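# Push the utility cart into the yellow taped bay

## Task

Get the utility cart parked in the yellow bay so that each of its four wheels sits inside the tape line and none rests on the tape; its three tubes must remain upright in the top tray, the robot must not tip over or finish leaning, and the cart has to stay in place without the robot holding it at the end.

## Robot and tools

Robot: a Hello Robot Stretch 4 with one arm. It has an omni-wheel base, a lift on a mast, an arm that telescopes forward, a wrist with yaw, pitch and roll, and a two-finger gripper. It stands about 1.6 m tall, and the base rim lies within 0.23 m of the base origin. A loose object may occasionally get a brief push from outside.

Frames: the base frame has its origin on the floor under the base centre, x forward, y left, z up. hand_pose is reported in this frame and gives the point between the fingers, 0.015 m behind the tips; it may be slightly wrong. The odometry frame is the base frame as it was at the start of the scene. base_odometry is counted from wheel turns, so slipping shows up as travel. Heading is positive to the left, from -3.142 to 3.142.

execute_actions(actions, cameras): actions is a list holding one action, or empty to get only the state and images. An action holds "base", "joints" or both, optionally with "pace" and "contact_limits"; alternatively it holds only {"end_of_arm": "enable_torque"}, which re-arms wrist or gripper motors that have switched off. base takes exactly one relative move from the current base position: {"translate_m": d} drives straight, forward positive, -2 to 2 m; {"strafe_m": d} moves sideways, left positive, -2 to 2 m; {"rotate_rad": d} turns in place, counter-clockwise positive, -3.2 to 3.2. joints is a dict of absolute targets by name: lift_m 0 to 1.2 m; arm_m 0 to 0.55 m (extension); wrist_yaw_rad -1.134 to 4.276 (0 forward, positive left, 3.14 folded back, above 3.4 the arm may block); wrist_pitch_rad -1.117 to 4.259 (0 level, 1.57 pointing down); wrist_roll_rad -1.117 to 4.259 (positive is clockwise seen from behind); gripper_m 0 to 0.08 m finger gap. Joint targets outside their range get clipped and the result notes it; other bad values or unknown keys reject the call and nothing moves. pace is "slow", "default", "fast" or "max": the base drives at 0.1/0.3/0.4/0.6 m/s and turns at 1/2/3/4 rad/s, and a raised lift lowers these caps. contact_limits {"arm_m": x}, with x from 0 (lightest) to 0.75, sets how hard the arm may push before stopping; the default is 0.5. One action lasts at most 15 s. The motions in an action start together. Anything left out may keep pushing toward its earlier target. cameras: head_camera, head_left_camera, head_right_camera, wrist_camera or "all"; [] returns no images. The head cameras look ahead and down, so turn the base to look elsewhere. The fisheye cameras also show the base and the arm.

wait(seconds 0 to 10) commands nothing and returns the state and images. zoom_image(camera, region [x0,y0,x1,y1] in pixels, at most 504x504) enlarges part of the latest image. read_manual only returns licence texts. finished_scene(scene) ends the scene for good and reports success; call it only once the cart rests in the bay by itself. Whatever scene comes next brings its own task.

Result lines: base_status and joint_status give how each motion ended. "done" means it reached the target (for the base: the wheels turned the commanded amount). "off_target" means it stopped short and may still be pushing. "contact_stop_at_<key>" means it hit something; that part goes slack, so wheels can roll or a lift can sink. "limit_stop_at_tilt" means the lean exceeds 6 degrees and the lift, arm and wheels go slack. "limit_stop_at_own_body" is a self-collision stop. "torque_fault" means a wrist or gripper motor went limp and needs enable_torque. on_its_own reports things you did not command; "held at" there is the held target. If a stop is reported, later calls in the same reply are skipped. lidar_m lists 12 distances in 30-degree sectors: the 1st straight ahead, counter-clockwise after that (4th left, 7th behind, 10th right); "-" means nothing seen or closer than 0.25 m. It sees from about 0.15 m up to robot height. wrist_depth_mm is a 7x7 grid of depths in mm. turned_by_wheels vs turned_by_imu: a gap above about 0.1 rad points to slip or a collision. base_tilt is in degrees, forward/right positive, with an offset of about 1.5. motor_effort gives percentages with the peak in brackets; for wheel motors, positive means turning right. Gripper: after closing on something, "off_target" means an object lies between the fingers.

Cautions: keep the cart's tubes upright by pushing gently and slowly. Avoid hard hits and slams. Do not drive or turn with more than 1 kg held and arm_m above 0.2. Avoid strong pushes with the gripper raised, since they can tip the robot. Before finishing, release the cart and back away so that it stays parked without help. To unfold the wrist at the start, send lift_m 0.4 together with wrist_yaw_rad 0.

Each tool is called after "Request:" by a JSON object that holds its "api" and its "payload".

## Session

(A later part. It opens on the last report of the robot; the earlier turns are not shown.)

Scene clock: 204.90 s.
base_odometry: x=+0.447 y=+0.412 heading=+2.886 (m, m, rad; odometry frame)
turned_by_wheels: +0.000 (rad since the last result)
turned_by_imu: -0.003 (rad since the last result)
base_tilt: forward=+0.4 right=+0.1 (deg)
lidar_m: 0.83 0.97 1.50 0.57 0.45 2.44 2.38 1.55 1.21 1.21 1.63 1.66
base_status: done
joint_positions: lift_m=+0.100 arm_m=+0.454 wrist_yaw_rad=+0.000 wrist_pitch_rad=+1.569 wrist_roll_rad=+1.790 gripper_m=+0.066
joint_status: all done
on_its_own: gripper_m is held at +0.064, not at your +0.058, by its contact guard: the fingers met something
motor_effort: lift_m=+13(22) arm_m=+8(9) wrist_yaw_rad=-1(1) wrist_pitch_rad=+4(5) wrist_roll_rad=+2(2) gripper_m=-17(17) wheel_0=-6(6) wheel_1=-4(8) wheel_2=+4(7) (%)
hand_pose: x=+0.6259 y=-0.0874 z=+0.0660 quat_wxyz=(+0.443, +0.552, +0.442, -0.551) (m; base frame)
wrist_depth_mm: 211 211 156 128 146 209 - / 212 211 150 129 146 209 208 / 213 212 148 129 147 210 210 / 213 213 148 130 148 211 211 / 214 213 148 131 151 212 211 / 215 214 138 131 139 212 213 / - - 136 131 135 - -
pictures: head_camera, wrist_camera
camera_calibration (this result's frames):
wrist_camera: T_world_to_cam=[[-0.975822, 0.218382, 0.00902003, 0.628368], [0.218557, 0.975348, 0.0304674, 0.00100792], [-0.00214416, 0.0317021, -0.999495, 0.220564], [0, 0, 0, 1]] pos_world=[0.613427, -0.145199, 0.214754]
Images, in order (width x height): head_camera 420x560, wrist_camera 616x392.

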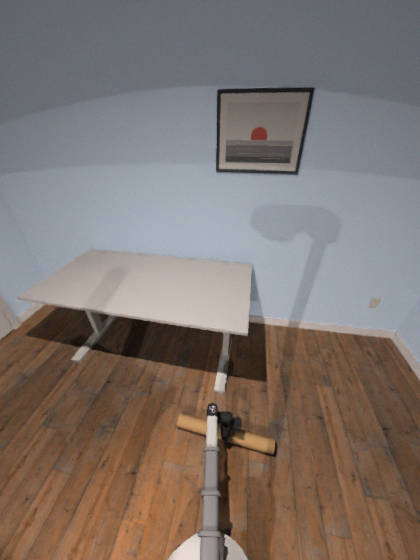

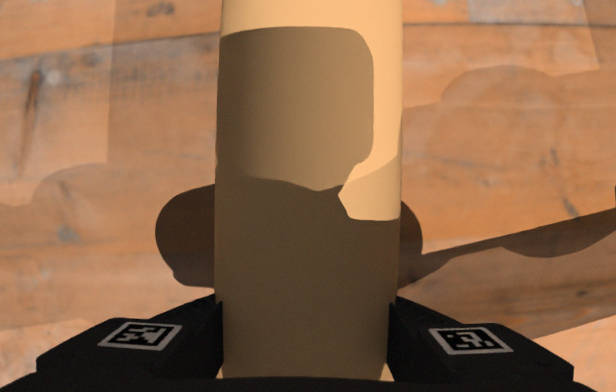

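Request:
{"api": "execute_actions", "payload": {"actions": []}}

Scene clock: 205.70 s.
base_odometry: x=+0.447 y=+0.412 heading=+2.886 (m, m, rad; odometry frame)
turned_by_wheels: +0.000 (rad since the last result)
turned_by_imu: +0.000 (rad since the last result)
base_tilt: forward=+0.3 right=+0.2 (deg)
lidar_m: 0.84 0.93 1.51 0.55 0.44 2.44 2.39 1.53 1.21 1.21 1.62 1.67
base_status: done
joint_positions: lift_m=+0.100 arm_m=+0.454 wrist_yaw_rad=+0.000 wrist_pitch_rad=+1.569 wrist_roll_rad=+1.790 gripper_m=+0.066
joint_status: all done
on_its_own: gripper_m is held at +0.064, not at your +0.058, by its contact guard: the fingers met something
motor_effort: lift_m=+13(22) arm_m=+8(9) wrist_yaw_rad=-1(1) wrist_pitch_rad=+5(5) wrist_roll_rad=+2(2) gripper_m=-17(17) wheel_0=-6(6) wheel_1=-4(8) wheel_2=+5(7) (%)
hand_pose: x=+0.6259 y=-0.0874 z=+0.0660 quat_wxyz=(+0.443, +0.552, +0.442, -0.551) (m; base frame)
wrist_depth_mm: 211 211 156 128 145 208 - / 211 211 150 129 146 209 209 / 213 212 148 129 147 210 210 / 213 213 148 130 148 211 211 / 214 213 148 131 151 211 211 / 215 214 138 131 139 213 213 / - - 136 131 135 - -
pictures: head_camera, head_left_camera, head_right_camera, wrist_camera
camera_calibration (this result's frames):
wrist_camera: T_world_to_cam=[[-0.975822, 0.218382, 0.00902015, 0.628368], [0.218557, 0.975348, 0.0304673, 0.00100786], [-0.00214427, 0.0317021, -0.999495, 0.220564], [0, 0, 0, 1]] pos_world=[0.613427, -0.145199, 0.214754]
Images, in order (width x height): head_camera 420x560, head_left_camera 420x672, head_right_camera 420x672, wrist_camera 616x392.

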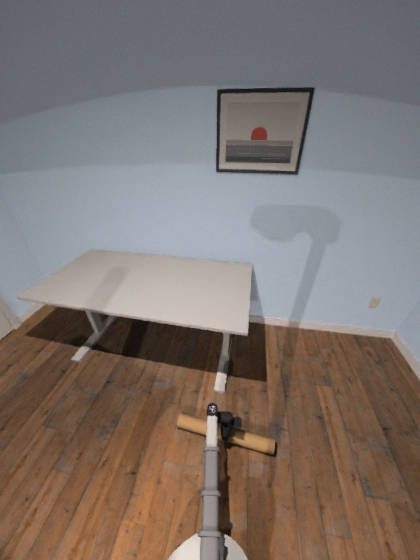

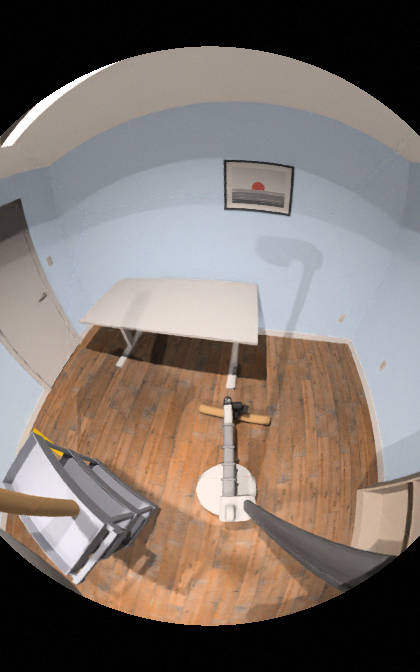

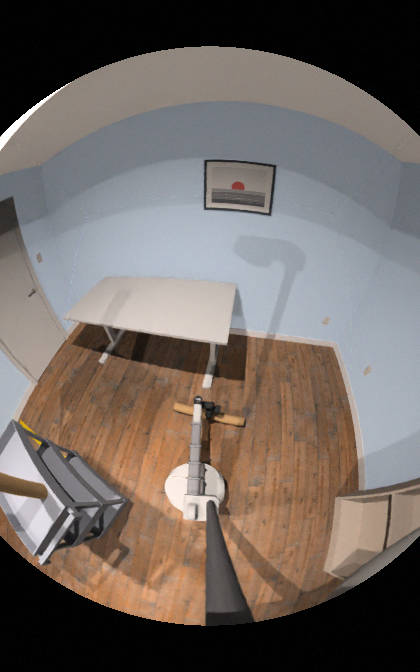

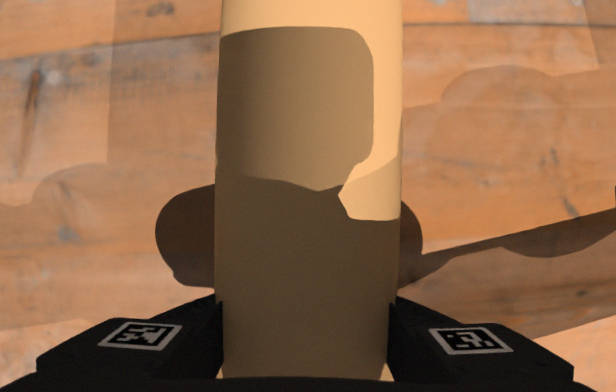

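Request:
{"api": "zoom_image", "payload": {"camera": "head_camera", "region": [150, 380, 310, 480]}}

Region (150, 380, 310, 480) of head_camera's 420x560 image, scaled by 3.150, with more detail than that image has; it fills the top 315 rows of this view, and the rest is white.

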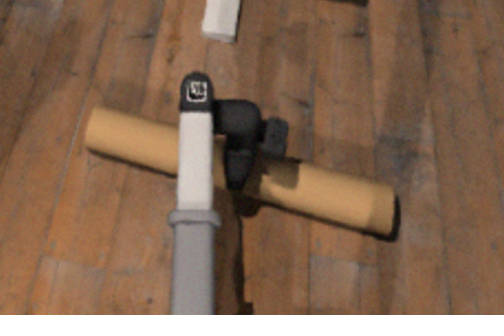

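Request:
{"api": "execute_actions", "payload": {"actions": [{"joints": {"gripper_m": 0.08}}], "cameras": []}}

Request:
{"api": "execute_actions", "payload": {"actions": [{"joints": {"lift_m": 0.17}}], "cameras": ["wrist_camera"]}}

Scene clock: 208.27 s.
base_odometry: x=+0.447 y=+0.412 heading=+2.886 (m, m, rad; odometry frame)
turned_by_wheels: +0.000 (rad since the last result)
turned_by_imu: -0.001 (rad since the last result)
base_tilt: forward=+0.3 right=+0.2 (deg)
lidar_m: 0.84 0.96 1.51 0.53 0.47 2.43 2.39 1.53 1.24 1.21 1.64 1.67
base_status: not commanded
joint_positions: lift_m=+0.100 arm_m=+0.454 wrist_yaw_rad=+0.000 wrist_pitch_rad=+1.569 wrist_roll_rad=+1.790 gripper_m=+0.080
joint_status: all done
motor_effort: lift_m=+13(13) arm_m=+8(8) wrist_yaw_rad=-1(1) wrist_pitch_rad=+4(5) wrist_roll_rad=+0(1) gripper_m=+2(14) wheel_0=-6(6) wheel_1=-4(4) wheel_2=+4(4) (%)
hand_pose: x=+0.6259 y=-0.0874 z=+0.0660 quat_wxyz=(+0.443, +0.552, +0.442, -0.551) (m; base frame)
wrist_depth_mm: 210 211 155 128 145 208 - / 211 211 150 129 146 209 208 / 212 212 148 129 147 210 210 / 213 213 148 130 148 211 211 / 214 214 148 130 151 212 211 / 215 214 141 131 143 211 212 / - - 137 131 139 - -
pictures: none
No camera images: the call's "cameras" was empty. Leave "cameras" out to get every camera's image.

Scene clock: 209.53 s.
base_odometry: x=+0.447 y=+0.412 heading=+2.886 (m, m, rad; odometry frame)
turned_by_wheels: +0.000 (rad since the last result)
turned_by_imu: -0.001 (rad since the last result)
base_tilt: forward=+0.3 right=+0.1 (deg)
lidar_m: 0.86 0.96 1.49 0.57 0.46 2.42 2.37 1.53 1.21 1.19 1.68 1.66
base_status: not commanded
joint_positions: lift_m=+0.170 arm_m=+0.455 wrist_yaw_rad=+0.000 wrist_pitch_rad=+1.570 wrist_roll_rad=+1.790 gripper_m=+0.080
joint_status: all done
motor_effort: lift_m=+22(24) arm_m=+8(8) wrist_yaw_rad=-1(1) wrist_pitch_rad=+2(5) wrist_roll_rad=+2(3) gripper_m=+2(1) wheel_0=-6(6) wheel_1=-4(4) wheel_2=+4(5) (%)
hand_pose: x=+0.6256 y=-0.0874 z=+0.1352 quat_wxyz=(+0.443, +0.552, +0.442, -0.551) (m; base frame)
wrist_depth_mm: 279 278 277 197 277 277 276 / 279 279 278 198 278 278 277 / 281 279 279 199 279 277 278 / 282 281 281 199 281 279 279 / 283 282 282 200 282 281 281 / 285 283 213 202 219 282 281 / - - 211 202 223 - -
pictures: wrist_camera
camera_calibration (this result's frames):
wrist_camera: T_world_to_cam=[[-0.975814, 0.218369, 0.0101037, 0.627366], [0.218579, 0.975351, 0.0302244, -0.00103103], [-0.00325455, 0.0317019, -0.999492, 0.290444], [0, 0, 0, 1]] pos_world=[0.613363, -0.1452, 0.283989]
Images, in order (width x height): wrist_camera 616x392.

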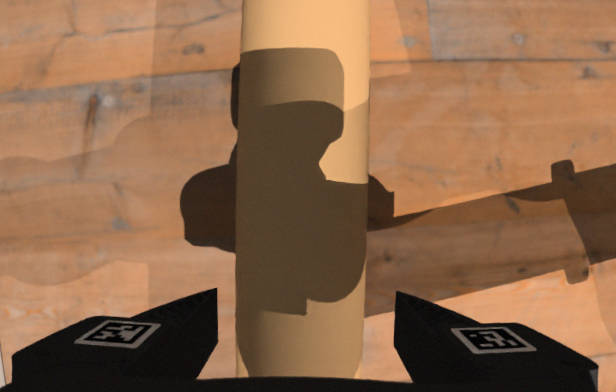

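Request:
{"api": "execute_actions", "payload": {"actions": [{"joints": {"wrist_yaw_rad": 1.35, "wrist_roll_rad": 0.0, "arm_m": 0.385}}], "cameras": ["wrist_camera", "head_camera"]}}

Scene clock: 211.23 s.
base_odometry: x=+0.447 y=+0.412 heading=+2.886 (m, m, rad; odometry frame)
turned_by_wheels: +0.000 (rad since the last result)
turned_by_imu: -0.001 (rad since the last result)
base_tilt: forward=+0.4 right=+0.2 (deg)
lidar_m: 0.83 0.95 1.54 0.56 0.44 2.44 2.38 1.52 1.22 1.21 1.66 1.67
base_status: not commanded
joint_positions: lift_m=+0.170 arm_m=+0.387 wrist_yaw_rad=+1.350 wrist_pitch_rad=+1.570 wrist_roll_rad=+0.000 gripper_m=+0.080
joint_status: all done
motor_effort: lift_m=+23(22) arm_m=-9(10) wrist_yaw_rad=+1(6) wrist_pitch_rad=+0(1) wrist_roll_rad=-1(4) gripper_m=+3(2) wheel_0=-6(6) wheel_1=-4(4) wheel_2=+4(4) (%)
hand_pose: x=+0.6428 y=-0.0190 z=+0.1352 quat_wxyz=(+0.552, -0.442, +0.552, +0.442) (m; base frame)
wrist_depth_mm: 282 281 279 199 279 278 277 / 282 281 281 200 278 278 277 / 282 281 281 200 278 279 278 / 282 282 282 200 279 279 279 / 283 283 282 200 281 281 279 / 283 283 282 201 206 281 281 / - - 251 201 207 - -
pictures: head_camera, wrist_camera
camera_calibration (this result's frames):
wrist_camera: T_world_to_cam=[[0.975228, -0.220919, 0.0111523, -0.633461], [-0.221157, -0.9748, 0.0292376, 0.174215], [0.00441212, -0.0309797, -0.99951, 0.282214], [0, 0, 0, 1]] pos_world=[0.655053, 0.038624, 0.284047]
Images, in order (width x height): head_camera 420x560, wrist_camera 616x392.

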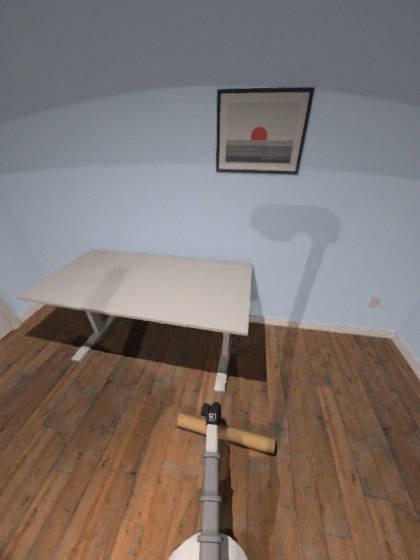

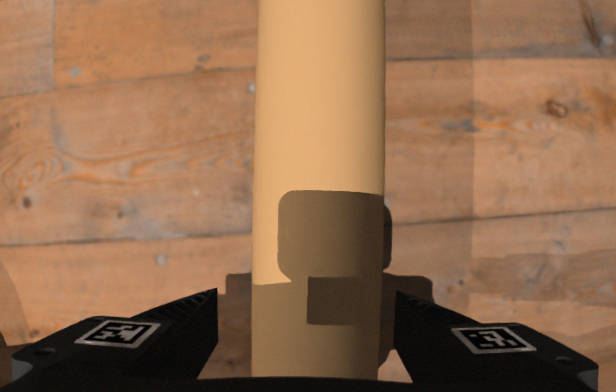

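Request:
{"api": "execute_actions", "payload": {"actions": [{"joints": {"arm_m": 0.393}, "pace": "slow"}], "cameras": ["wrist_camera"]}}

Scene clock: 212.23 s.
base_odometry: x=+0.447 y=+0.412 heading=+2.886 (m, m, rad; odometry frame)
turned_by_wheels: +0.000 (rad since the last result)
turned_by_imu: +0.000 (rad since the last result)
base_tilt: forward=+0.3 right=+0.2 (deg)
lidar_m: 0.83 0.95 1.51 0.56 0.46 2.42 2.38 1.53 1.21 1.18 1.65 1.67
base_status: not commanded
joint_positions: lift_m=+0.170 arm_m=+0.391 wrist_yaw_rad=+1.350 wrist_pitch_rad=+1.570 wrist_roll_rad=+0.000 gripper_m=+0.080
joint_status: all done
motor_effort: lift_m=+22(22) arm_m=+9(9) wrist_yaw_rad=+1(1) wrist_pitch_rad=+1(0) wrist_roll_rad=+0(1) gripper_m=+3(3) wheel_0=-6(6) wheel_1=-4(4) wheel_2=+4(4) (%)
hand_pose: x=+0.6477 y=-0.0190 z=+0.1352 quat_wxyz=(+0.552, -0.442, +0.552, +0.442) (m; base frame)
wrist_depth_mm: 281 281 278 198 279 278 277 / 282 281 279 198 279 278 278 / 282 281 282 199 279 279 278 / 283 281 282 200 281 279 279 / 283 282 282 200 281 281 279 / 283 282 227 201 210 281 281 / - - 219 202 211 - -
pictures: wrist_camera
camera_calibration (this result's frames):
wrist_camera: T_world_to_cam=[[0.97523, -0.22091, 0.0111523, -0.638197], [-0.221147, -0.974802, 0.0292376, 0.175283], [0.00441242, -0.0309797, -0.99951, 0.282192], [0, 0, 0, 1]] pos_world=[0.659907, 0.0386241, 0.284047]
Images, in order (width x height): wrist_camera 616x392.

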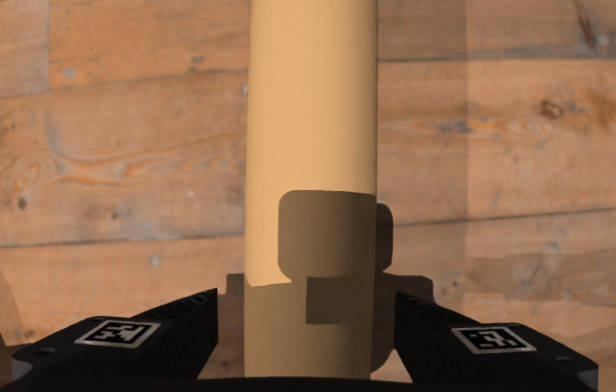

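Request:
{"api": "execute_actions", "payload": {"actions": [{"joints": {"lift_m": 0.1}, "pace": "slow"}], "cameras": ["wrist_camera"]}}

Scene clock: 213.80 s.
base_odometry: x=+0.447 y=+0.412 heading=+2.886 (m, m, rad; odometry frame)
turned_by_wheels: +0.000 (rad since the last result)
turned_by_imu: -0.001 (rad since the last result)
base_tilt: forward=+0.3 right=+0.2 (deg)
lidar_m: 0.84 0.95 1.51 0.54 0.46 2.43 2.40 1.53 1.24 1.20 1.65 1.65
base_status: not commanded
joint_positions: lift_m=+0.100 arm_m=+0.391 wrist_yaw_rad=+1.350 wrist_pitch_rad=+1.570 wrist_roll_rad=+0.000 gripper_m=+0.080
joint_status: all done
motor_effort: lift_m=+13(23) arm_m=+8(9) wrist_yaw_rad=+1(1) wrist_pitch_rad=+0(1) wrist_roll_rad=+0(1) gripper_m=+2(4) wheel_0=-6(6) wheel_1=-4(4) wheel_2=+4(4) (%)
hand_pose: x=+0.6477 y=-0.0190 z=+0.0660 quat_wxyz=(+0.552, -0.442, +0.552, +0.442) (m; base frame)
wrist_depth_mm: 211 211 211 129 145 209 - / 213 212 156 129 145 211 210 / 213 212 152 130 146 211 211 / 213 213 150 130 147 211 211 / 214 213 150 130 149 211 211 / 214 214 142 131 142 212 212 / - - 137 131 138 - -
pictures: wrist_camera
camera_calibration (this result's frames):
wrist_camera: T_world_to_cam=[[0.975232, -0.220902, 0.0111523, -0.637461], [-0.22114, -0.974804, 0.0292374, 0.177309], [0.0044127, -0.0309795, -0.99951, 0.213038], [0, 0, 0, 1]] pos_world=[0.659943, 0.0386241, 0.214859]
Images, in order (width x height): wrist_camera 616x392.

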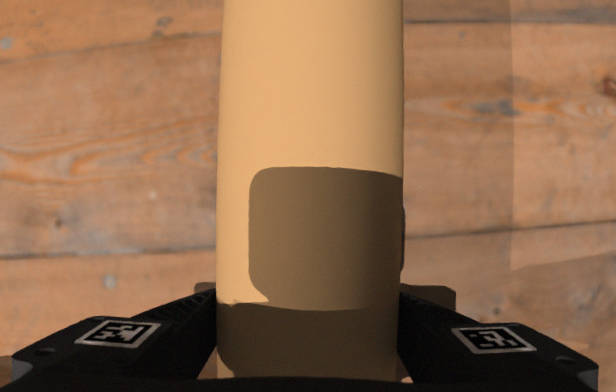

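Request:
{"api": "execute_actions", "payload": {"actions": [{"joints": {"gripper_m": 0.058}}], "cameras": ["wrist_camera"]}}

Scene clock: 214.70 s.
base_odometry: x=+0.447 y=+0.412 heading=+2.886 (m, m, rad; odometry frame)
turned_by_wheels: +0.000 (rad since the last result)
turned_by_imu: +0.000 (rad since the last result)
base_tilt: forward=+0.4 right=+0.2 (deg)
lidar_m: 0.83 0.96 1.49 0.55 0.47 2.45 2.40 1.54 1.25 1.23 1.63 1.68
base_status: not commanded
joint_positions: lift_m=+0.100 arm_m=+0.391 wrist_yaw_rad=+1.350 wrist_pitch_rad=+1.570 wrist_roll_rad=+0.000 gripper_m=+0.071
joint_status: gripper_m off_target (ended at +0.071, target +0.058)
on_its_own: gripper_m is held at +0.069, not at your +0.058, by its contact guard: the fingers met something
motor_effort: lift_m=+13(13) arm_m=+8(9) wrist_yaw_rad=+1(1) wrist_pitch_rad=+0(0) wrist_roll_rad=+0(0) gripper_m=-18(14) wheel_0=-6(6) wheel_1=-4(4) wheel_2=+4(4) (%)
hand_pose: x=+0.6477 y=-0.0190 z=+0.0660 quat_wxyz=(+0.552, -0.442, +0.552, +0.442) (m; base frame)
wrist_depth_mm: 212 211 211 129 140 211 - / 213 212 211 130 140 211 210 / 213 213 212 130 140 211 211 / 213 213 213 131 141 211 211 / 214 213 213 131 142 212 211 / 214 213 142 131 138 212 212 / - - 137 131 134 - -
pictures: wrist_camera
camera_calibration (this result's frames):
wrist_camera: T_world_to_cam=[[0.975231, -0.220909, 0.0111522, -0.63747], [-0.221146, -0.974804, 0.0291956, 0.177326], [0.00442168, -0.0309387, -0.999512, 0.213023], [0, 0, 0, 1]] pos_world=[0.659953, 0.0386264, 0.214851]
Images, in order (width x height): wrist_camera 616x392.

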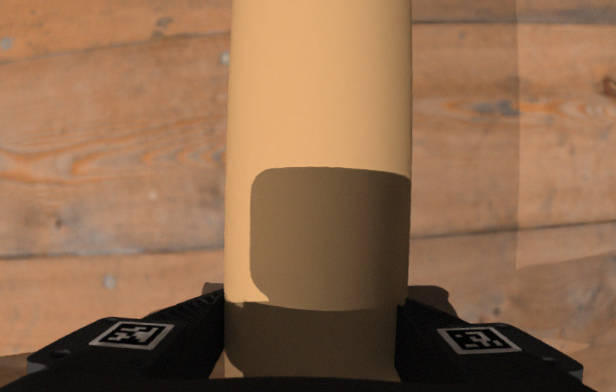

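Request:
{"api": "execute_actions", "payload": {"actions": [{"joints": {"lift_m": 0.3}}], "cameras": ["wrist_camera", "head_camera"]}}

Scene clock: 216.73 s.
base_odometry: x=+0.447 y=+0.412 heading=+2.886 (m, m, rad; odometry frame)
turned_by_wheels: +0.000 (rad since the last result)
turned_by_imu: -0.001 (rad since the last result)
base_tilt: forward=+0.4 right=+0.2 (deg)
lidar_m: 0.84 0.92 1.52 0.55 0.45 2.41 2.38 1.55 1.20 1.21 1.64 1.66
base_status: not commanded
joint_positions: lift_m=+0.300 arm_m=+0.392 wrist_yaw_rad=+1.350 wrist_pitch_rad=+1.570 wrist_roll_rad=+0.000 gripper_m=+0.069
joint_status: all done
on_its_own: gripper_m is held at +0.069, not at your +0.058, by its contact guard: the fingers met something
motor_effort: lift_m=+23(25) arm_m=+6(8) wrist_yaw_rad=+1(1) wrist_pitch_rad=+0(0) wrist_roll_rad=+1(1) gripper_m=+0(18) wheel_0=-5(6) wheel_1=-3(4) wheel_2=+3(4) (%)
hand_pose: x=+0.6481 y=-0.0191 z=+0.2652 quat_wxyz=(+0.552, -0.442, +0.552, +0.442) (m; base frame)
wrist_depth_mm: 410 410 410 332 407 407 407 / 415 413 413 332 410 410 407 / 413 413 410 332 410 407 410 / 415 415 413 332 413 410 407 / 415 415 413 334 413 410 410 / 418 415 415 336 413 410 410 / - - 279 338 151 - -
pictures: head_camera, wrist_camera
camera_calibration (this result's frames):
wrist_camera: T_world_to_cam=[[0.9753, -0.220602, 0.0111528, -0.640125], [-0.22084, -0.974865, 0.0294687, 0.171281], [0.00437162, -0.0312038, -0.999503, 0.412142], [0, 0, 0, 1]] pos_world=[0.660338, 0.0386234, 0.414029]
Images, in order (width x height): head_camera 420x560, wrist_camera 616x392.

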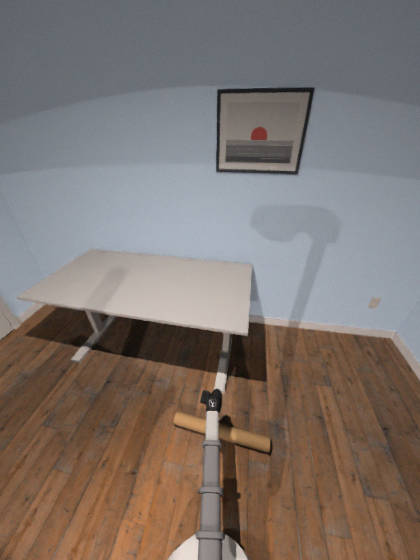

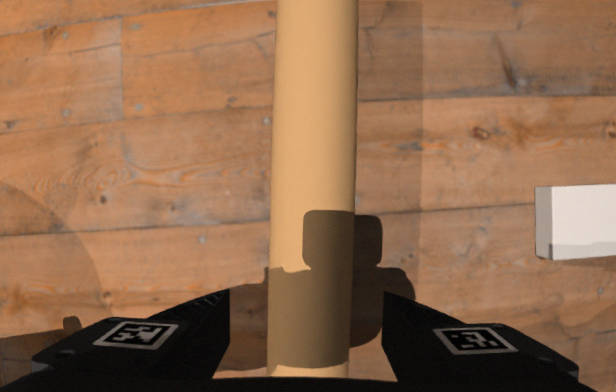

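Request:
{"api": "zoom_image", "payload": {"camera": "head_camera", "region": [150, 380, 310, 480]}}

Region (150, 380, 310, 480) of head_camera's 420x560 image, scaled by 3.150, with more detail than that image has; it fills the top 315 rows of this view, and the rest is white.

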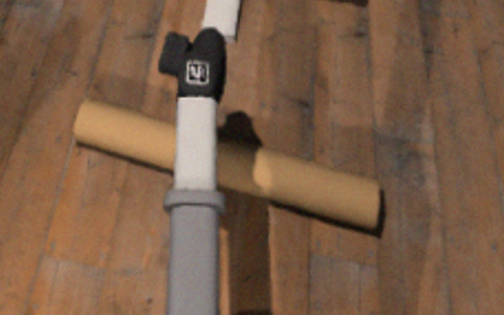

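Request:
{"api": "execute_actions", "payload": {"actions": [{"base": {"strafe_m": 0.03}, "joints": {"lift_m": 0.17, "arm_m": 0.4, "wrist_yaw_rad": 1.325, "gripper_m": 0.08}}], "cameras": ["wrist_camera"]}}

Scene clock: 221.07 s.
base_odometry: x=+0.439 y=+0.383 heading=+2.886 (m, m, rad; odometry frame)
turned_by_wheels: +0.000 (rad since the last result)
turned_by_imu: -0.002 (rad since the last result)
base_tilt: forward=+0.3 right=+0.1 (deg)
lidar_m: 0.84 0.96 1.54 0.53 0.40 0.81 2.38 1.97 1.27 1.22 1.68 1.64
base_status: done
joint_positions: lift_m=+0.170 arm_m=+0.398 wrist_yaw_rad=+1.325 wrist_pitch_rad=+1.570 wrist_roll_rad=+0.000 gripper_m=+0.080
joint_status: all done
motor_effort: lift_m=+14(21) arm_m=+9(10) wrist_yaw_rad=-1(5) wrist_pitch_rad=+0(1) wrist_roll_rad=+0(1) gripper_m=+3(5) wheel_0=-3(13) wheel_1=+3(11) wheel_2=+0(0) (%)
hand_pose: x=+0.6542 y=-0.0211 z=+0.1359 quat_wxyz=(+0.558, -0.435, +0.557, +0.435) (m; base frame)
wrist_depth_mm: 282 282 281 199 278 278 278 / 283 281 281 199 281 278 278 / 282 282 282 200 281 279 279 / 283 282 282 200 281 281 279 / 283 283 283 200 281 279 281 / 285 283 282 201 208 282 281 / - - 249 202 210 - -
pictures: wrist_camera
camera_calibration (this result's frames):
wrist_camera: T_world_to_cam=[[0.969608, -0.244409, 0.0111529, -0.641856], [-0.244637, -0.969165, 0.0295162, 0.190074], [0.00359497, -0.0313475, -0.999502, 0.283323], [0, 0, 0, 1]] pos_world=[0.66783, 0.0362193, 0.28473]
Images, in order (width x height): wrist_camera 616x392.

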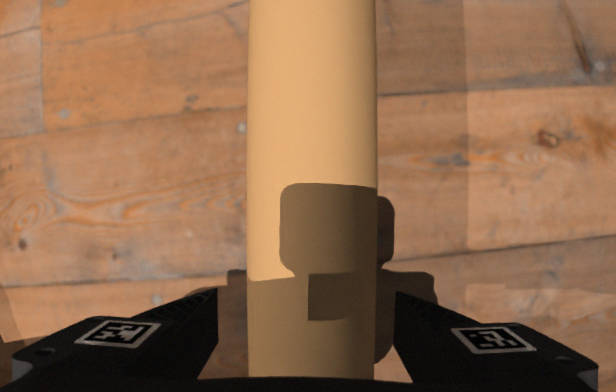

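Request:
{"api": "execute_actions", "payload": {"actions": [{"joints": {"arm_m": 0.4045}, "pace": "slow"}], "cameras": ["wrist_camera"]}}

Scene clock: 221.90 s.
base_odometry: x=+0.439 y=+0.383 heading=+2.886 (m, m, rad; odometry frame)
turned_by_wheels: +0.000 (rad since the last result)
turned_by_imu: +0.000 (rad since the last result)
base_tilt: forward=+0.3 right=+0.2 (deg)
lidar_m: 0.86 0.96 1.55 0.54 0.43 0.80 2.38 1.96 1.23 1.24 1.67 1.67
base_status: not commanded
joint_positions: lift_m=+0.170 arm_m=+0.403 wrist_yaw_rad=+1.325 wrist_pitch_rad=+1.570 wrist_roll_rad=+0.000 gripper_m=+0.080
joint_status: all done
motor_effort: lift_m=+14(14) arm_m=+9(9) wrist_yaw_rad=-1(1) wrist_pitch_rad=-1(1) wrist_roll_rad=+1(0) gripper_m=+3(5) wheel_0=-3(3) wheel_1=+3(3) wheel_2=+0(0) (%)
hand_pose: x=+0.6587 y=-0.0211 z=+0.1359 quat_wxyz=(+0.558, -0.435, +0.557, +0.435) (m; base frame)
wrist_depth_mm: 282 281 279 200 279 279 278 / 282 281 281 199 279 279 279 / 282 282 282 200 281 279 278 / 283 283 282 200 281 279 281 / 283 283 282 200 282 281 279 / 285 285 219 201 214 281 282 / - - 215 202 215 - -
pictures: wrist_camera
camera_calibration (this result's frames):
wrist_camera: T_world_to_cam=[[0.969608, -0.244409, 0.0111529, -0.646191], [-0.244637, -0.969165, 0.0295163, 0.191168], [0.00359493, -0.0313476, -0.999502, 0.283307], [0, 0, 0, 1]] pos_world=[0.672301, 0.0362193, 0.28473]
Images, in order (width x height): wrist_camera 616x392.

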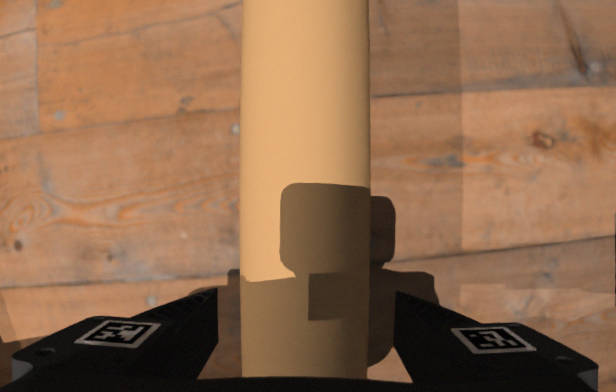

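Request:
{"api": "execute_actions", "payload": {"actions": [{"joints": {"lift_m": 0.096}, "pace": "slow"}], "cameras": ["wrist_camera"]}}

Scene clock: 223.47 s.
base_odometry: x=+0.439 y=+0.383 heading=+2.886 (m, m, rad; odometry frame)
turned_by_wheels: +0.000 (rad since the last result)
turned_by_imu: -0.001 (rad since the last result)
base_tilt: forward=+0.3 right=+0.1 (deg)
lidar_m: 0.86 0.95 1.52 0.51 0.43 0.81 2.39 1.95 1.23 1.23 1.67 1.67
base_status: not commanded
joint_positions: lift_m=+0.097 arm_m=+0.403 wrist_yaw_rad=+1.325 wrist_pitch_rad=+1.571 wrist_roll_rad=+0.000 gripper_m=+0.080
joint_status: all done
motor_effort: lift_m=+7(13) arm_m=+8(9) wrist_yaw_rad=+0(2) wrist_pitch_rad=-1(1) wrist_roll_rad=+1(1) gripper_m=+3(4) wheel_0=-3(3) wheel_1=+3(3) wheel_2=+0(0) (%)
hand_pose: x=+0.6587 y=-0.0212 z=+0.0624 quat_wxyz=(+0.558, -0.435, +0.557, +0.435) (m; base frame)
wrist_depth_mm: 211 211 148 129 153 210 - / 211 211 147 129 150 211 211 / 211 211 146 129 150 211 211 / 212 212 146 130 150 211 211 / 213 212 147 130 151 211 212 / 213 213 140 130 142 212 212 / - - 136 131 138 - -
pictures: wrist_camera
camera_calibration (this result's frames):
wrist_camera: T_world_to_cam=[[0.969515, -0.244777, 0.0111532, -0.645435], [-0.245005, -0.969065, 0.0297502, 0.193511], [0.00352604, -0.0315759, -0.999495, 0.20992], [0, 0, 0, 1]] pos_world=[0.67243, 0.0361659, 0.211256]
Images, in order (width x height): wrist_camera 616x392.

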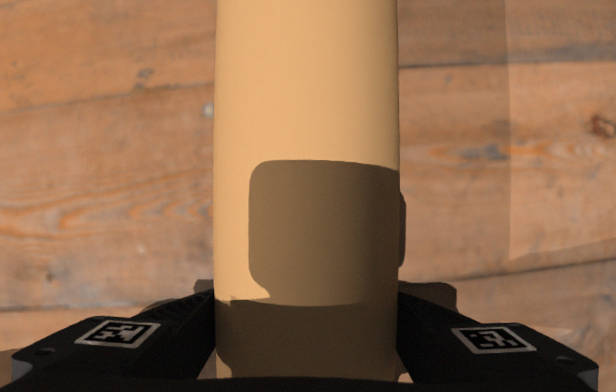

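Request:
{"api": "execute_actions", "payload": {"actions": [{"joints": {"gripper_m": 0.058}}], "cameras": ["wrist_camera"]}}

Scene clock: 224.33 s.
base_odometry: x=+0.439 y=+0.383 heading=+2.886 (m, m, rad; odometry frame)
turned_by_wheels: +0.000 (rad since the last result)
turned_by_imu: +0.000 (rad since the last result)
base_tilt: forward=+0.2 right=+0.3 (deg)
lidar_m: 0.84 0.94 1.54 0.53 0.41 0.83 2.36 1.96 1.23 1.24 1.69 1.67
base_status: not commanded
joint_positions: lift_m=+0.097 arm_m=+0.403 wrist_yaw_rad=+1.325 wrist_pitch_rad=+1.571 wrist_roll_rad=+0.000 gripper_m=+0.078
joint_status: gripper_m off_target (ended at +0.078, target +0.058)
on_its_own: gripper_m is held at +0.076, not at your +0.058, by its contact guard: the fingers met something
motor_effort: lift_m=+7(7) arm_m=+8(8) wrist_yaw_rad=+0(1) wrist_pitch_rad=+0(1) wrist_roll_rad=+1(1) gripper_m=-22(19) wheel_0=-4(4) wheel_1=+3(3) wheel_2=+0(0) (%)
hand_pose: x=+0.6587 y=-0.0212 z=+0.0624 quat_wxyz=(+0.558, -0.435, +0.558, +0.435) (m; base frame)
wrist_depth_mm: 211 211 148 129 153 210 - / 212 212 147 129 151 211 210 / 212 211 146 129 150 211 211 / 213 212 146 130 150 211 211 / 213 213 147 130 151 211 211 / 213 213 140 130 142 212 212 / - - 137 131 138 - -
pictures: wrist_camera
camera_calibration (this result's frames):
wrist_camera: T_world_to_cam=[[0.969473, -0.244943, 0.0111532, -0.645411], [-0.245171, -0.969023, 0.0297666, 0.193603], [0.00351662, -0.0315924, -0.999495, 0.209925], [0, 0, 0, 1]] pos_world=[0.672436, 0.0361487, 0.211255]
Images, in order (width x height): wrist_camera 616x392.

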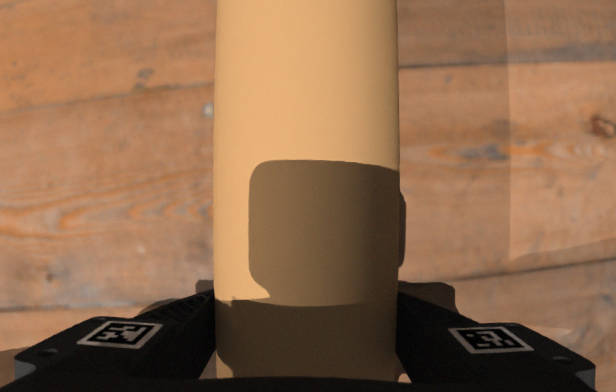

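Request:
{"api": "execute_actions", "payload": {"actions": [{"joints": {"lift_m": 0.2, "wrist_pitch_rad": 1.33}}], "cameras": ["wrist_camera", "head_camera"]}}

Scene clock: 226.17 s.
base_odometry: x=+0.439 y=+0.383 heading=+2.886 (m, m, rad; odometry frame)
turned_by_wheels: +0.000 (rad since the last result)
turned_by_imu: -0.001 (rad since the last result)
base_tilt: forward=+0.3 right=+0.1 (deg)
lidar_m: 0.84 0.95 1.51 0.52 0.40 0.83 2.39 1.98 1.26 1.22 1.69 1.69
base_status: not commanded
joint_positions: lift_m=+0.200 arm_m=+0.403 wrist_yaw_rad=+1.325 wrist_pitch_rad=+1.331 wrist_roll_rad=+0.000 gripper_m=+0.076
joint_status: all done
on_its_own: gripper_m is held at +0.076, not at your +0.058, by its contact guard: the fingers met something
motor_effort: lift_m=+23(26) arm_m=+6(8) wrist_yaw_rad=+0(5) wrist_pitch_rad=-3(16) wrist_roll_rad=+0(0) gripper_m=+1(23) wheel_0=-3(4) wheel_1=+3(3) wheel_2=+0(1) (%)
hand_pose: x=+0.6714 y=+0.0277 z=+0.1713 quat_wxyz=(+0.620, -0.380, +0.487, +0.484) (m; base frame)
wrist_depth_mm: 375 375 373 283 373 373 373 / 364 362 357 274 359 359 362 / 351 349 345 263 347 347 347 / 336 336 334 254 336 334 334 / 325 325 322 246 324 322 322 / 314 314 237 237 310 312 312 / - - 230 229 227 - -
pictures: head_camera, wrist_camera
camera_calibration (this result's frames):
wrist_camera: T_world_to_cam=[[0.968907, -0.247204, 0.0104917, -0.646314], [-0.239688, -0.948281, -0.208117, 0.277366], [0.0613965, 0.199131, -0.978048, 0.271266], [0, 0, 0, 1]] pos_world=[0.676044, 0.0492317, 0.329817]
Images, in order (width x height): head_camera 420x560, wrist_camera 616x392.

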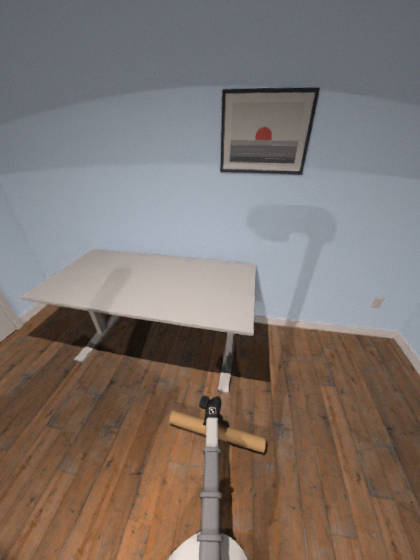

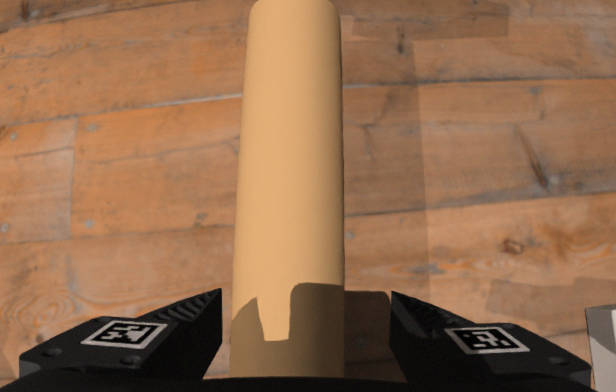

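Request:
{"api": "zoom_image", "payload": {"camera": "head_camera", "region": [140, 380, 300, 480]}}

Region (140, 380, 300, 480) of head_camera's 420x560 image, scaled by 3.150, with more detail than that image has; it fills the top 315 rows of this view, and the rest is white.

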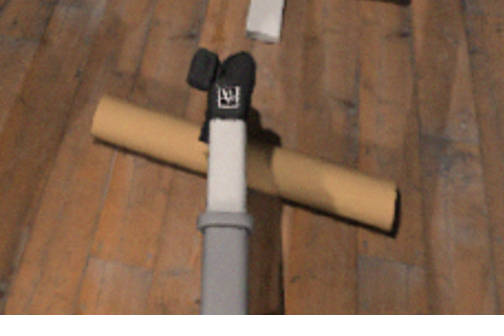

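Request:
{"api": "zoom_image", "payload": {"camera": "wrist_camera", "region": [220, 0, 380, 80]}}

Region (220, 0, 380, 80) of wrist_camera's 616x392 image, scaled by 3.150.

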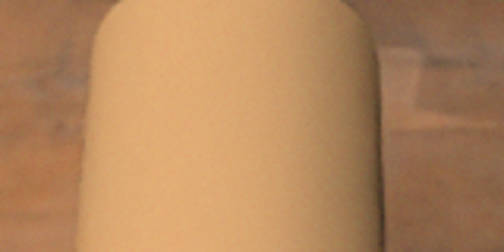

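Request:
{"api": "execute_actions", "payload": {"actions": [{"joints": {"wrist_pitch_rad": 1.57, "gripper_m": 0.08, "lift_m": 0.17}}], "cameras": ["wrist_camera"]}}

Scene clock: 231.20 s.
base_odometry: x=+0.439 y=+0.383 heading=+2.886 (m, m, rad; odometry frame)
turned_by_wheels: +0.000 (rad since the last result)
turned_by_imu: -0.002 (rad since the last result)
base_tilt: forward=+0.3 right=+0.2 (deg)
lidar_m: 0.83 0.94 1.54 0.51 0.41 0.81 2.39 1.96 1.24 1.23 1.68 1.67
base_status: not commanded
joint_positions: lift_m=+0.170 arm_m=+0.403 wrist_yaw_rad=+1.325 wrist_pitch_rad=+1.570 wrist_roll_rad=+0.000 gripper_m=+0.080
joint_status: all done
motor_effort: lift_m=+14(22) arm_m=+6(6) wrist_yaw_rad=+0(0) wrist_pitch_rad=+1(3) wrist_roll_rad=-1(1) gripper_m=+3(1) wheel_0=-3(3) wheel_1=+2(2) wheel_2=+0(1) (%)
hand_pose: x=+0.6591 y=-0.0211 z=+0.1359 quat_wxyz=(+0.558, -0.435, +0.557, +0.435) (m; base frame)
wrist_depth_mm: 282 281 218 201 279 278 278 / 283 282 216 202 279 279 278 / 283 282 215 202 281 278 279 / 283 283 214 203 281 281 279 / 285 283 215 204 281 281 281 / 285 282 202 204 281 281 281 / - - 202 205 282 - -
pictures: wrist_camera
camera_calibration (this result's frames):
wrist_camera: T_world_to_cam=[[0.969533, -0.244707, 0.0111521, -0.646596], [-0.244933, -0.969107, 0.0289706, 0.191642], [0.00371823, -0.0308195, -0.999518, 0.283227], [0, 0, 0, 1]] pos_world=[0.672782, 0.0362233, 0.284749]
Images, in order (width x height): wrist_camera 616x392.

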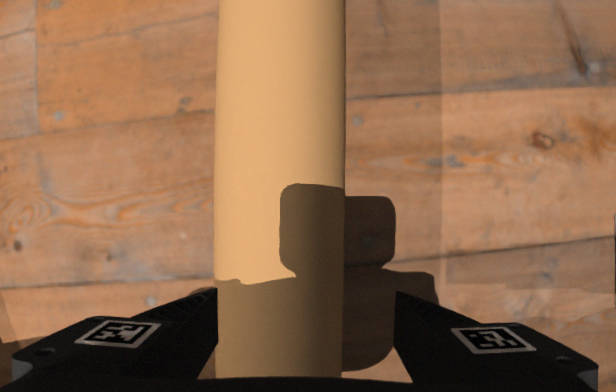

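Request:
{"api": "execute_actions", "payload": {"actions": [{"joints": {"arm_m": 0.387}, "pace": "slow"}], "cameras": ["wrist_camera"]}}

Scene clock: 232.53 s.
base_odometry: x=+0.439 y=+0.383 heading=+2.886 (m, m, rad; odometry frame)
turned_by_wheels: +0.000 (rad since the last result)
turned_by_imu: -0.001 (rad since the last result)
base_tilt: forward=+0.3 right=+0.2 (deg)
lidar_m: 0.84 0.96 1.50 0.54 0.42 0.80 2.37 1.97 1.25 1.23 1.68 1.68
base_status: not commanded
joint_positions: lift_m=+0.170 arm_m=+0.389 wrist_yaw_rad=+1.325 wrist_pitch_rad=+1.570 wrist_roll_rad=+0.000 gripper_m=+0.080
joint_status: all done
motor_effort: lift_m=+14(14) arm_m=-9(9) wrist_yaw_rad=+0(0) wrist_pitch_rad=+1(1) wrist_roll_rad=+1(0) gripper_m=+3(2) wheel_0=-3(3) wheel_1=+2(2) wheel_2=+0(0) (%)
hand_pose: x=+0.6443 y=-0.0211 z=+0.1359 quat_wxyz=(+0.558, -0.435, +0.557, +0.435) (m; base frame)
wrist_depth_mm: 282 281 279 200 279 278 278 / 281 281 281 200 279 279 279 / 282 282 282 200 279 279 279 / 283 283 282 200 281 281 281 / 283 285 283 200 282 281 281 / 285 283 215 201 217 281 281 / - - 211 202 220 - -
pictures: wrist_camera
camera_calibration (this result's frames):
wrist_camera: T_world_to_cam=[[0.969533, -0.244707, 0.0111521, -0.632238], [-0.244933, -0.969107, 0.0289803, 0.188011], [0.00371588, -0.0308289, -0.999518, 0.283283], [0, 0, 0, 1]] pos_world=[0.657973, 0.0362227, 0.284749]
Images, in order (width x height): wrist_camera 616x392.

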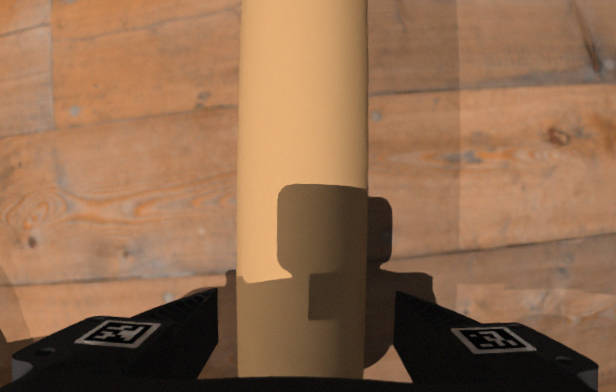

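Request:
{"api": "execute_actions", "payload": {"actions": [{"joints": {"arm_m": 0.3835, "lift_m": 0.14}, "pace": "slow"}], "cameras": ["wrist_camera"]}}

Scene clock: 233.70 s.
base_odometry: x=+0.439 y=+0.383 heading=+2.886 (m, m, rad; odometry frame)
turned_by_wheels: +0.000 (rad since the last result)
turned_by_imu: -0.001 (rad since the last result)
base_tilt: forward=+0.2 right=+0.2 (deg)
lidar_m: 0.86 0.93 1.52 0.52 0.42 0.83 2.37 1.93 1.25 1.23 1.72 1.67
base_status: not commanded
joint_positions: lift_m=+0.140 arm_m=+0.385 wrist_yaw_rad=+1.325 wrist_pitch_rad=+1.570 wrist_roll_rad=+0.000 gripper_m=+0.080
joint_status: all done
motor_effort: lift_m=+14(15) arm_m=-9(9) wrist_yaw_rad=+0(0) wrist_pitch_rad=+1(1) wrist_roll_rad=+0(0) gripper_m=+3(3) wheel_0=-3(3) wheel_1=+2(2) wheel_2=+0(0) (%)
hand_pose: x=+0.6408 y=-0.0211 z=+0.1059 quat_wxyz=(+0.558, -0.435, +0.557, +0.435) (m; base frame)
wrist_depth_mm: 251 251 251 169 250 249 - / 252 251 251 169 250 250 249 / 252 252 251 170 250 250 249 / 253 253 251 170 251 251 250 / 254 253 252 170 251 251 251 / 254 253 181 171 178 251 252 / - - 180 171 179 - -
pictures: wrist_camera
camera_calibration (this result's frames):
wrist_camera: T_world_to_cam=[[0.969533, -0.244707, 0.0111521, -0.628503], [-0.244933, -0.969107, 0.0289883, 0.188018], [0.00371394, -0.0308366, -0.999518, 0.253343], [0, 0, 0, 1]] pos_world=[0.654465, 0.0362222, 0.254779]
Images, in order (width x height): wrist_camera 616x392.

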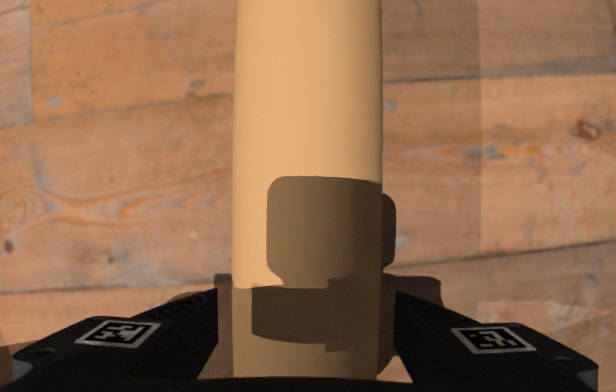

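Request:
{"api": "execute_actions", "payload": {"actions": [{"joints": {"lift_m": 0.09}, "pace": "slow"}], "cameras": ["wrist_camera"]}}

Scene clock: 235.10 s.
base_odometry: x=+0.439 y=+0.383 heading=+2.886 (m, m, rad; odometry frame)
turned_by_wheels: +0.000 (rad since the last result)
turned_by_imu: -0.001 (rad since the last result)
base_tilt: forward=+0.2 right=+0.2 (deg)
lidar_m: 0.84 0.96 1.51 0.54 0.43 0.83 2.35 1.95 1.22 1.23 1.65 1.70
base_status: not commanded
joint_positions: lift_m=+0.091 arm_m=+0.385 wrist_yaw_rad=+1.325 wrist_pitch_rad=+1.571 wrist_roll_rad=+0.000 gripper_m=+0.080
joint_status: all done
motor_effort: lift_m=+2(13) arm_m=-7(9) wrist_yaw_rad=+0(0) wrist_pitch_rad=-2(2) wrist_roll_rad=-1(0) gripper_m=+2(5) wheel_0=-3(3) wheel_1=+2(3) wheel_2=+0(1) (%)
hand_pose: x=+0.6404 y=-0.0213 z=+0.0569 quat_wxyz=(+0.558, -0.435, +0.558, +0.435) (m; base frame)
wrist_depth_mm: 208 209 148 128 146 210 - / 209 209 146 128 146 211 210 / 209 210 145 128 146 211 210 / 210 210 145 128 146 211 211 / 211 211 145 128 148 211 211 / 211 211 138 129 141 211 211 / - - 135 129 136 - -
pictures: wrist_camera
camera_calibration (this result's frames):
wrist_camera: T_world_to_cam=[[0.969515, -0.244777, 0.0111536, -0.627627], [-0.245006, -0.969057, 0.0300228, 0.189119], [0.0034596, -0.0318403, -0.999487, 0.204488], [0, 0, 0, 1]] pos_world=[0.654122, 0.0361493, 0.205705]
Images, in order (width x height): wrist_camera 616x392.

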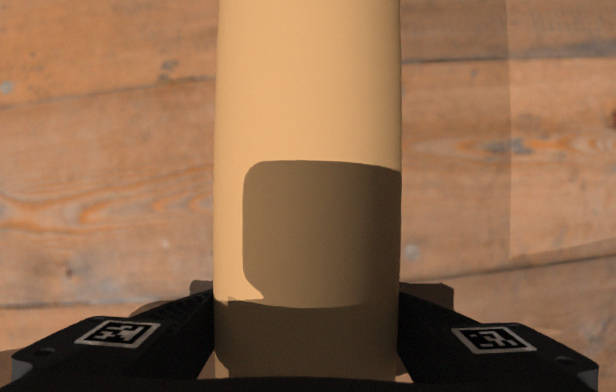

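Request:
{"api": "execute_actions", "payload": {"actions": [{"joints": {"gripper_m": 0.058}}], "cameras": ["wrist_camera"]}}

Scene clock: 235.93 s.
base_odometry: x=+0.439 y=+0.383 heading=+2.886 (m, m, rad; odometry frame)
turned_by_wheels: +0.000 (rad since the last result)
turned_by_imu: +0.000 (rad since the last result)
base_tilt: forward=+0.3 right=+0.2 (deg)
lidar_m: 0.85 0.94 1.54 0.51 0.40 0.83 2.39 1.97 1.24 1.26 1.69 1.67
base_status: not commanded
joint_positions: lift_m=+0.091 arm_m=+0.385 wrist_yaw_rad=+1.325 wrist_pitch_rad=+1.571 wrist_roll_rad=+0.000 gripper_m=+0.078
joint_status: gripper_m off_target (ended at +0.078, target +0.058)
on_its_own: gripper_m is held at +0.076, not at your +0.058, by its contact guard: the fingers met something
motor_effort: lift_m=+2(2) arm_m=-7(7) wrist_yaw_rad=+0(1) wrist_pitch_rad=-2(2) wrist_roll_rad=+1(0) gripper_m=-23(25) wheel_0=-3(3) wheel_1=+2(2) wheel_2=+0(0) (%)
hand_pose: x=+0.6404 y=-0.0213 z=+0.0569 quat_wxyz=(+0.558, -0.435, +0.558, +0.435) (m; base frame)
wrist_depth_mm: 208 208 148 128 147 210 - / 209 209 146 128 146 210 210 / 210 209 146 128 146 211 211 / 210 210 145 128 147 211 211 / 210 210 145 129 148 211 211 / 211 211 138 129 141 211 211 / - - 135 129 136 - -
pictures: wrist_camera
camera_calibration (this result's frames):
wrist_camera: T_world_to_cam=[[0.969487, -0.244888, 0.0111536, -0.627612], [-0.245117, -0.969028, 0.0300228, 0.189181], [0.00345595, -0.0318407, -0.999487, 0.20449], [0, 0, 0, 1]] pos_world=[0.654126, 0.0361382, 0.205705]
Images, in order (width x height): wrist_camera 616x392.

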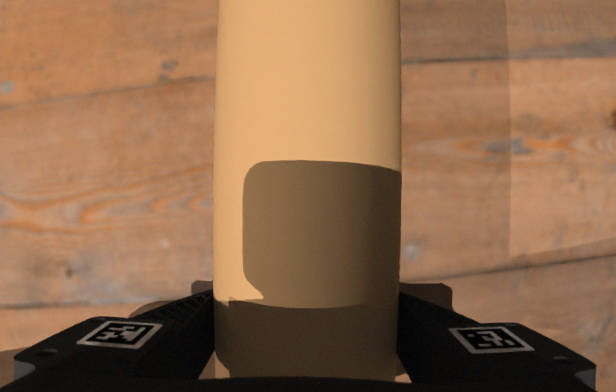

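Request:
{"api": "execute_actions", "payload": {"actions": [{"joints": {"lift_m": 0.14}, "pace": "slow"}], "cameras": ["wrist_camera", "head_camera"]}}

Scene clock: 237.43 s.
base_odometry: x=+0.439 y=+0.383 heading=+2.886 (m, m, rad; odometry frame)
turned_by_wheels: +0.000 (rad since the last result)
turned_by_imu: -0.001 (rad since the last result)
base_tilt: forward=+0.3 right=+0.1 (deg)
lidar_m: 0.57 0.71 1.53 0.52 0.44 0.81 2.39 1.97 1.25 1.21 1.69 0.58
base_status: not commanded
joint_positions: lift_m=+0.140 arm_m=+0.385 wrist_yaw_rad=+1.325 wrist_pitch_rad=+1.570 wrist_roll_rad=+0.000 gripper_m=+0.078
joint_status: all done
on_its_own: gripper_m is held at +0.076, not at your +0.058, by its contact guard: the fingers met something
motor_effort: lift_m=+24(24) arm_m=-7(7) wrist_yaw_rad=+1(0) wrist_pitch_rad=+1(1) wrist_roll_rad=+1(2) gripper_m=-23(25) wheel_0=-3(4) wheel_1=+2(2) wheel_2=+0(1) (%)
hand_pose: x=+0.6405 y=-0.0211 z=+0.1051 quat_wxyz=(+0.558, -0.435, +0.557, +0.435) (m; base frame)
wrist_depth_mm: 250 249 148 128 146 246 - / 251 250 147 128 146 246 247 / 251 249 146 128 146 248 247 / 251 251 145 129 147 248 248 / 252 251 146 129 148 249 248 / 253 252 139 129 141 249 249 / - - 135 130 137 - -
pictures: head_camera, wrist_camera
camera_calibration (this result's frames):
wrist_camera: T_world_to_cam=[[0.969488, -0.244885, 0.0111522, -0.628148], [-0.24511, -0.96906, 0.0290385, 0.188044], [0.00369607, -0.030886, -0.999516, 0.252485], [0, 0, 0, 1]] pos_world=[0.654141, 0.0362007, 0.253908]
Images, in order (width x height): head_camera 420x560, wrist_camera 616x392.

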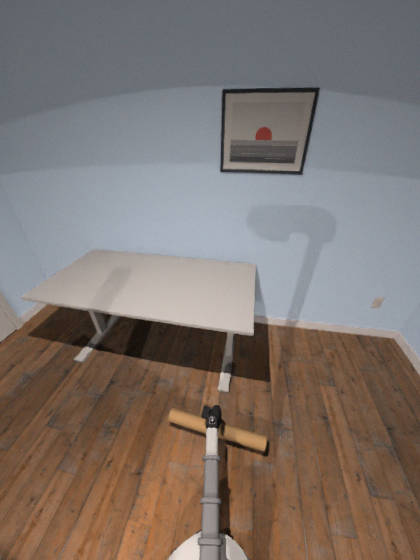

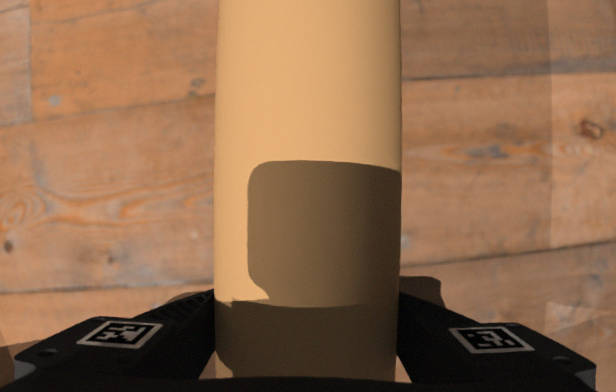

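Request:
{"api": "execute_actions", "payload": {"actions": [{"joints": {"lift_m": 0.3}}], "cameras": ["wrist_camera"]}}

Scene clock: 239.40 s.
base_odometry: x=+0.439 y=+0.383 heading=+2.886 (m, m, rad; odometry frame)
turned_by_wheels: +0.000 (rad since the last result)
turned_by_imu: -0.001 (rad since the last result)
base_tilt: forward=+0.2 right=+0.2 (deg)
lidar_m: 0.57 0.65 1.53 0.52 0.40 0.80 2.38 1.96 1.24 1.22 1.66 0.57
base_status: not commanded
joint_positions: lift_m=+0.300 arm_m=+0.385 wrist_yaw_rad=+1.325 wrist_pitch_rad=+1.570 wrist_roll_rad=+0.000 gripper_m=+0.078
joint_status: all done
on_its_own: gripper_m is held at +0.076, not at your +0.058, by its contact guard: the fingers met something
motor_effort: lift_m=+24(26) arm_m=-7(7) wrist_yaw_rad=+0(0) wrist_pitch_rad=+1(0) wrist_roll_rad=+1(1) gripper_m=-23(22) wheel_0=-3(3) wheel_1=+2(2) wheel_2=+0(0) (%)
hand_pose: x=+0.6405 y=-0.0211 z=+0.2651 quat_wxyz=(+0.558, -0.435, +0.557, +0.435) (m; base frame)
wrist_depth_mm: 413 410 148 128 146 407 404 / 415 410 147 128 146 407 404 / 413 413 146 128 146 407 407 / 415 413 146 129 147 410 407 / 415 413 146 129 148 410 407 / 415 413 139 129 141 410 410 / - - 136 130 137 - -
pictures: wrist_camera
camera_calibration (this result's frames):
wrist_camera: T_world_to_cam=[[0.969488, -0.244884, 0.0111522, -0.629933], [-0.24511, -0.96906, 0.0290386, 0.183397], [0.00369606, -0.0308861, -0.999516, 0.412429], [0, 0, 0, 1]] pos_world=[0.654141, 0.0362007, 0.413929]
Images, in order (width x height): wrist_camera 616x392.

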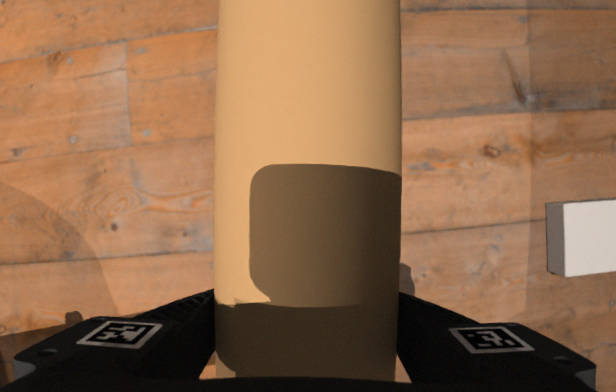

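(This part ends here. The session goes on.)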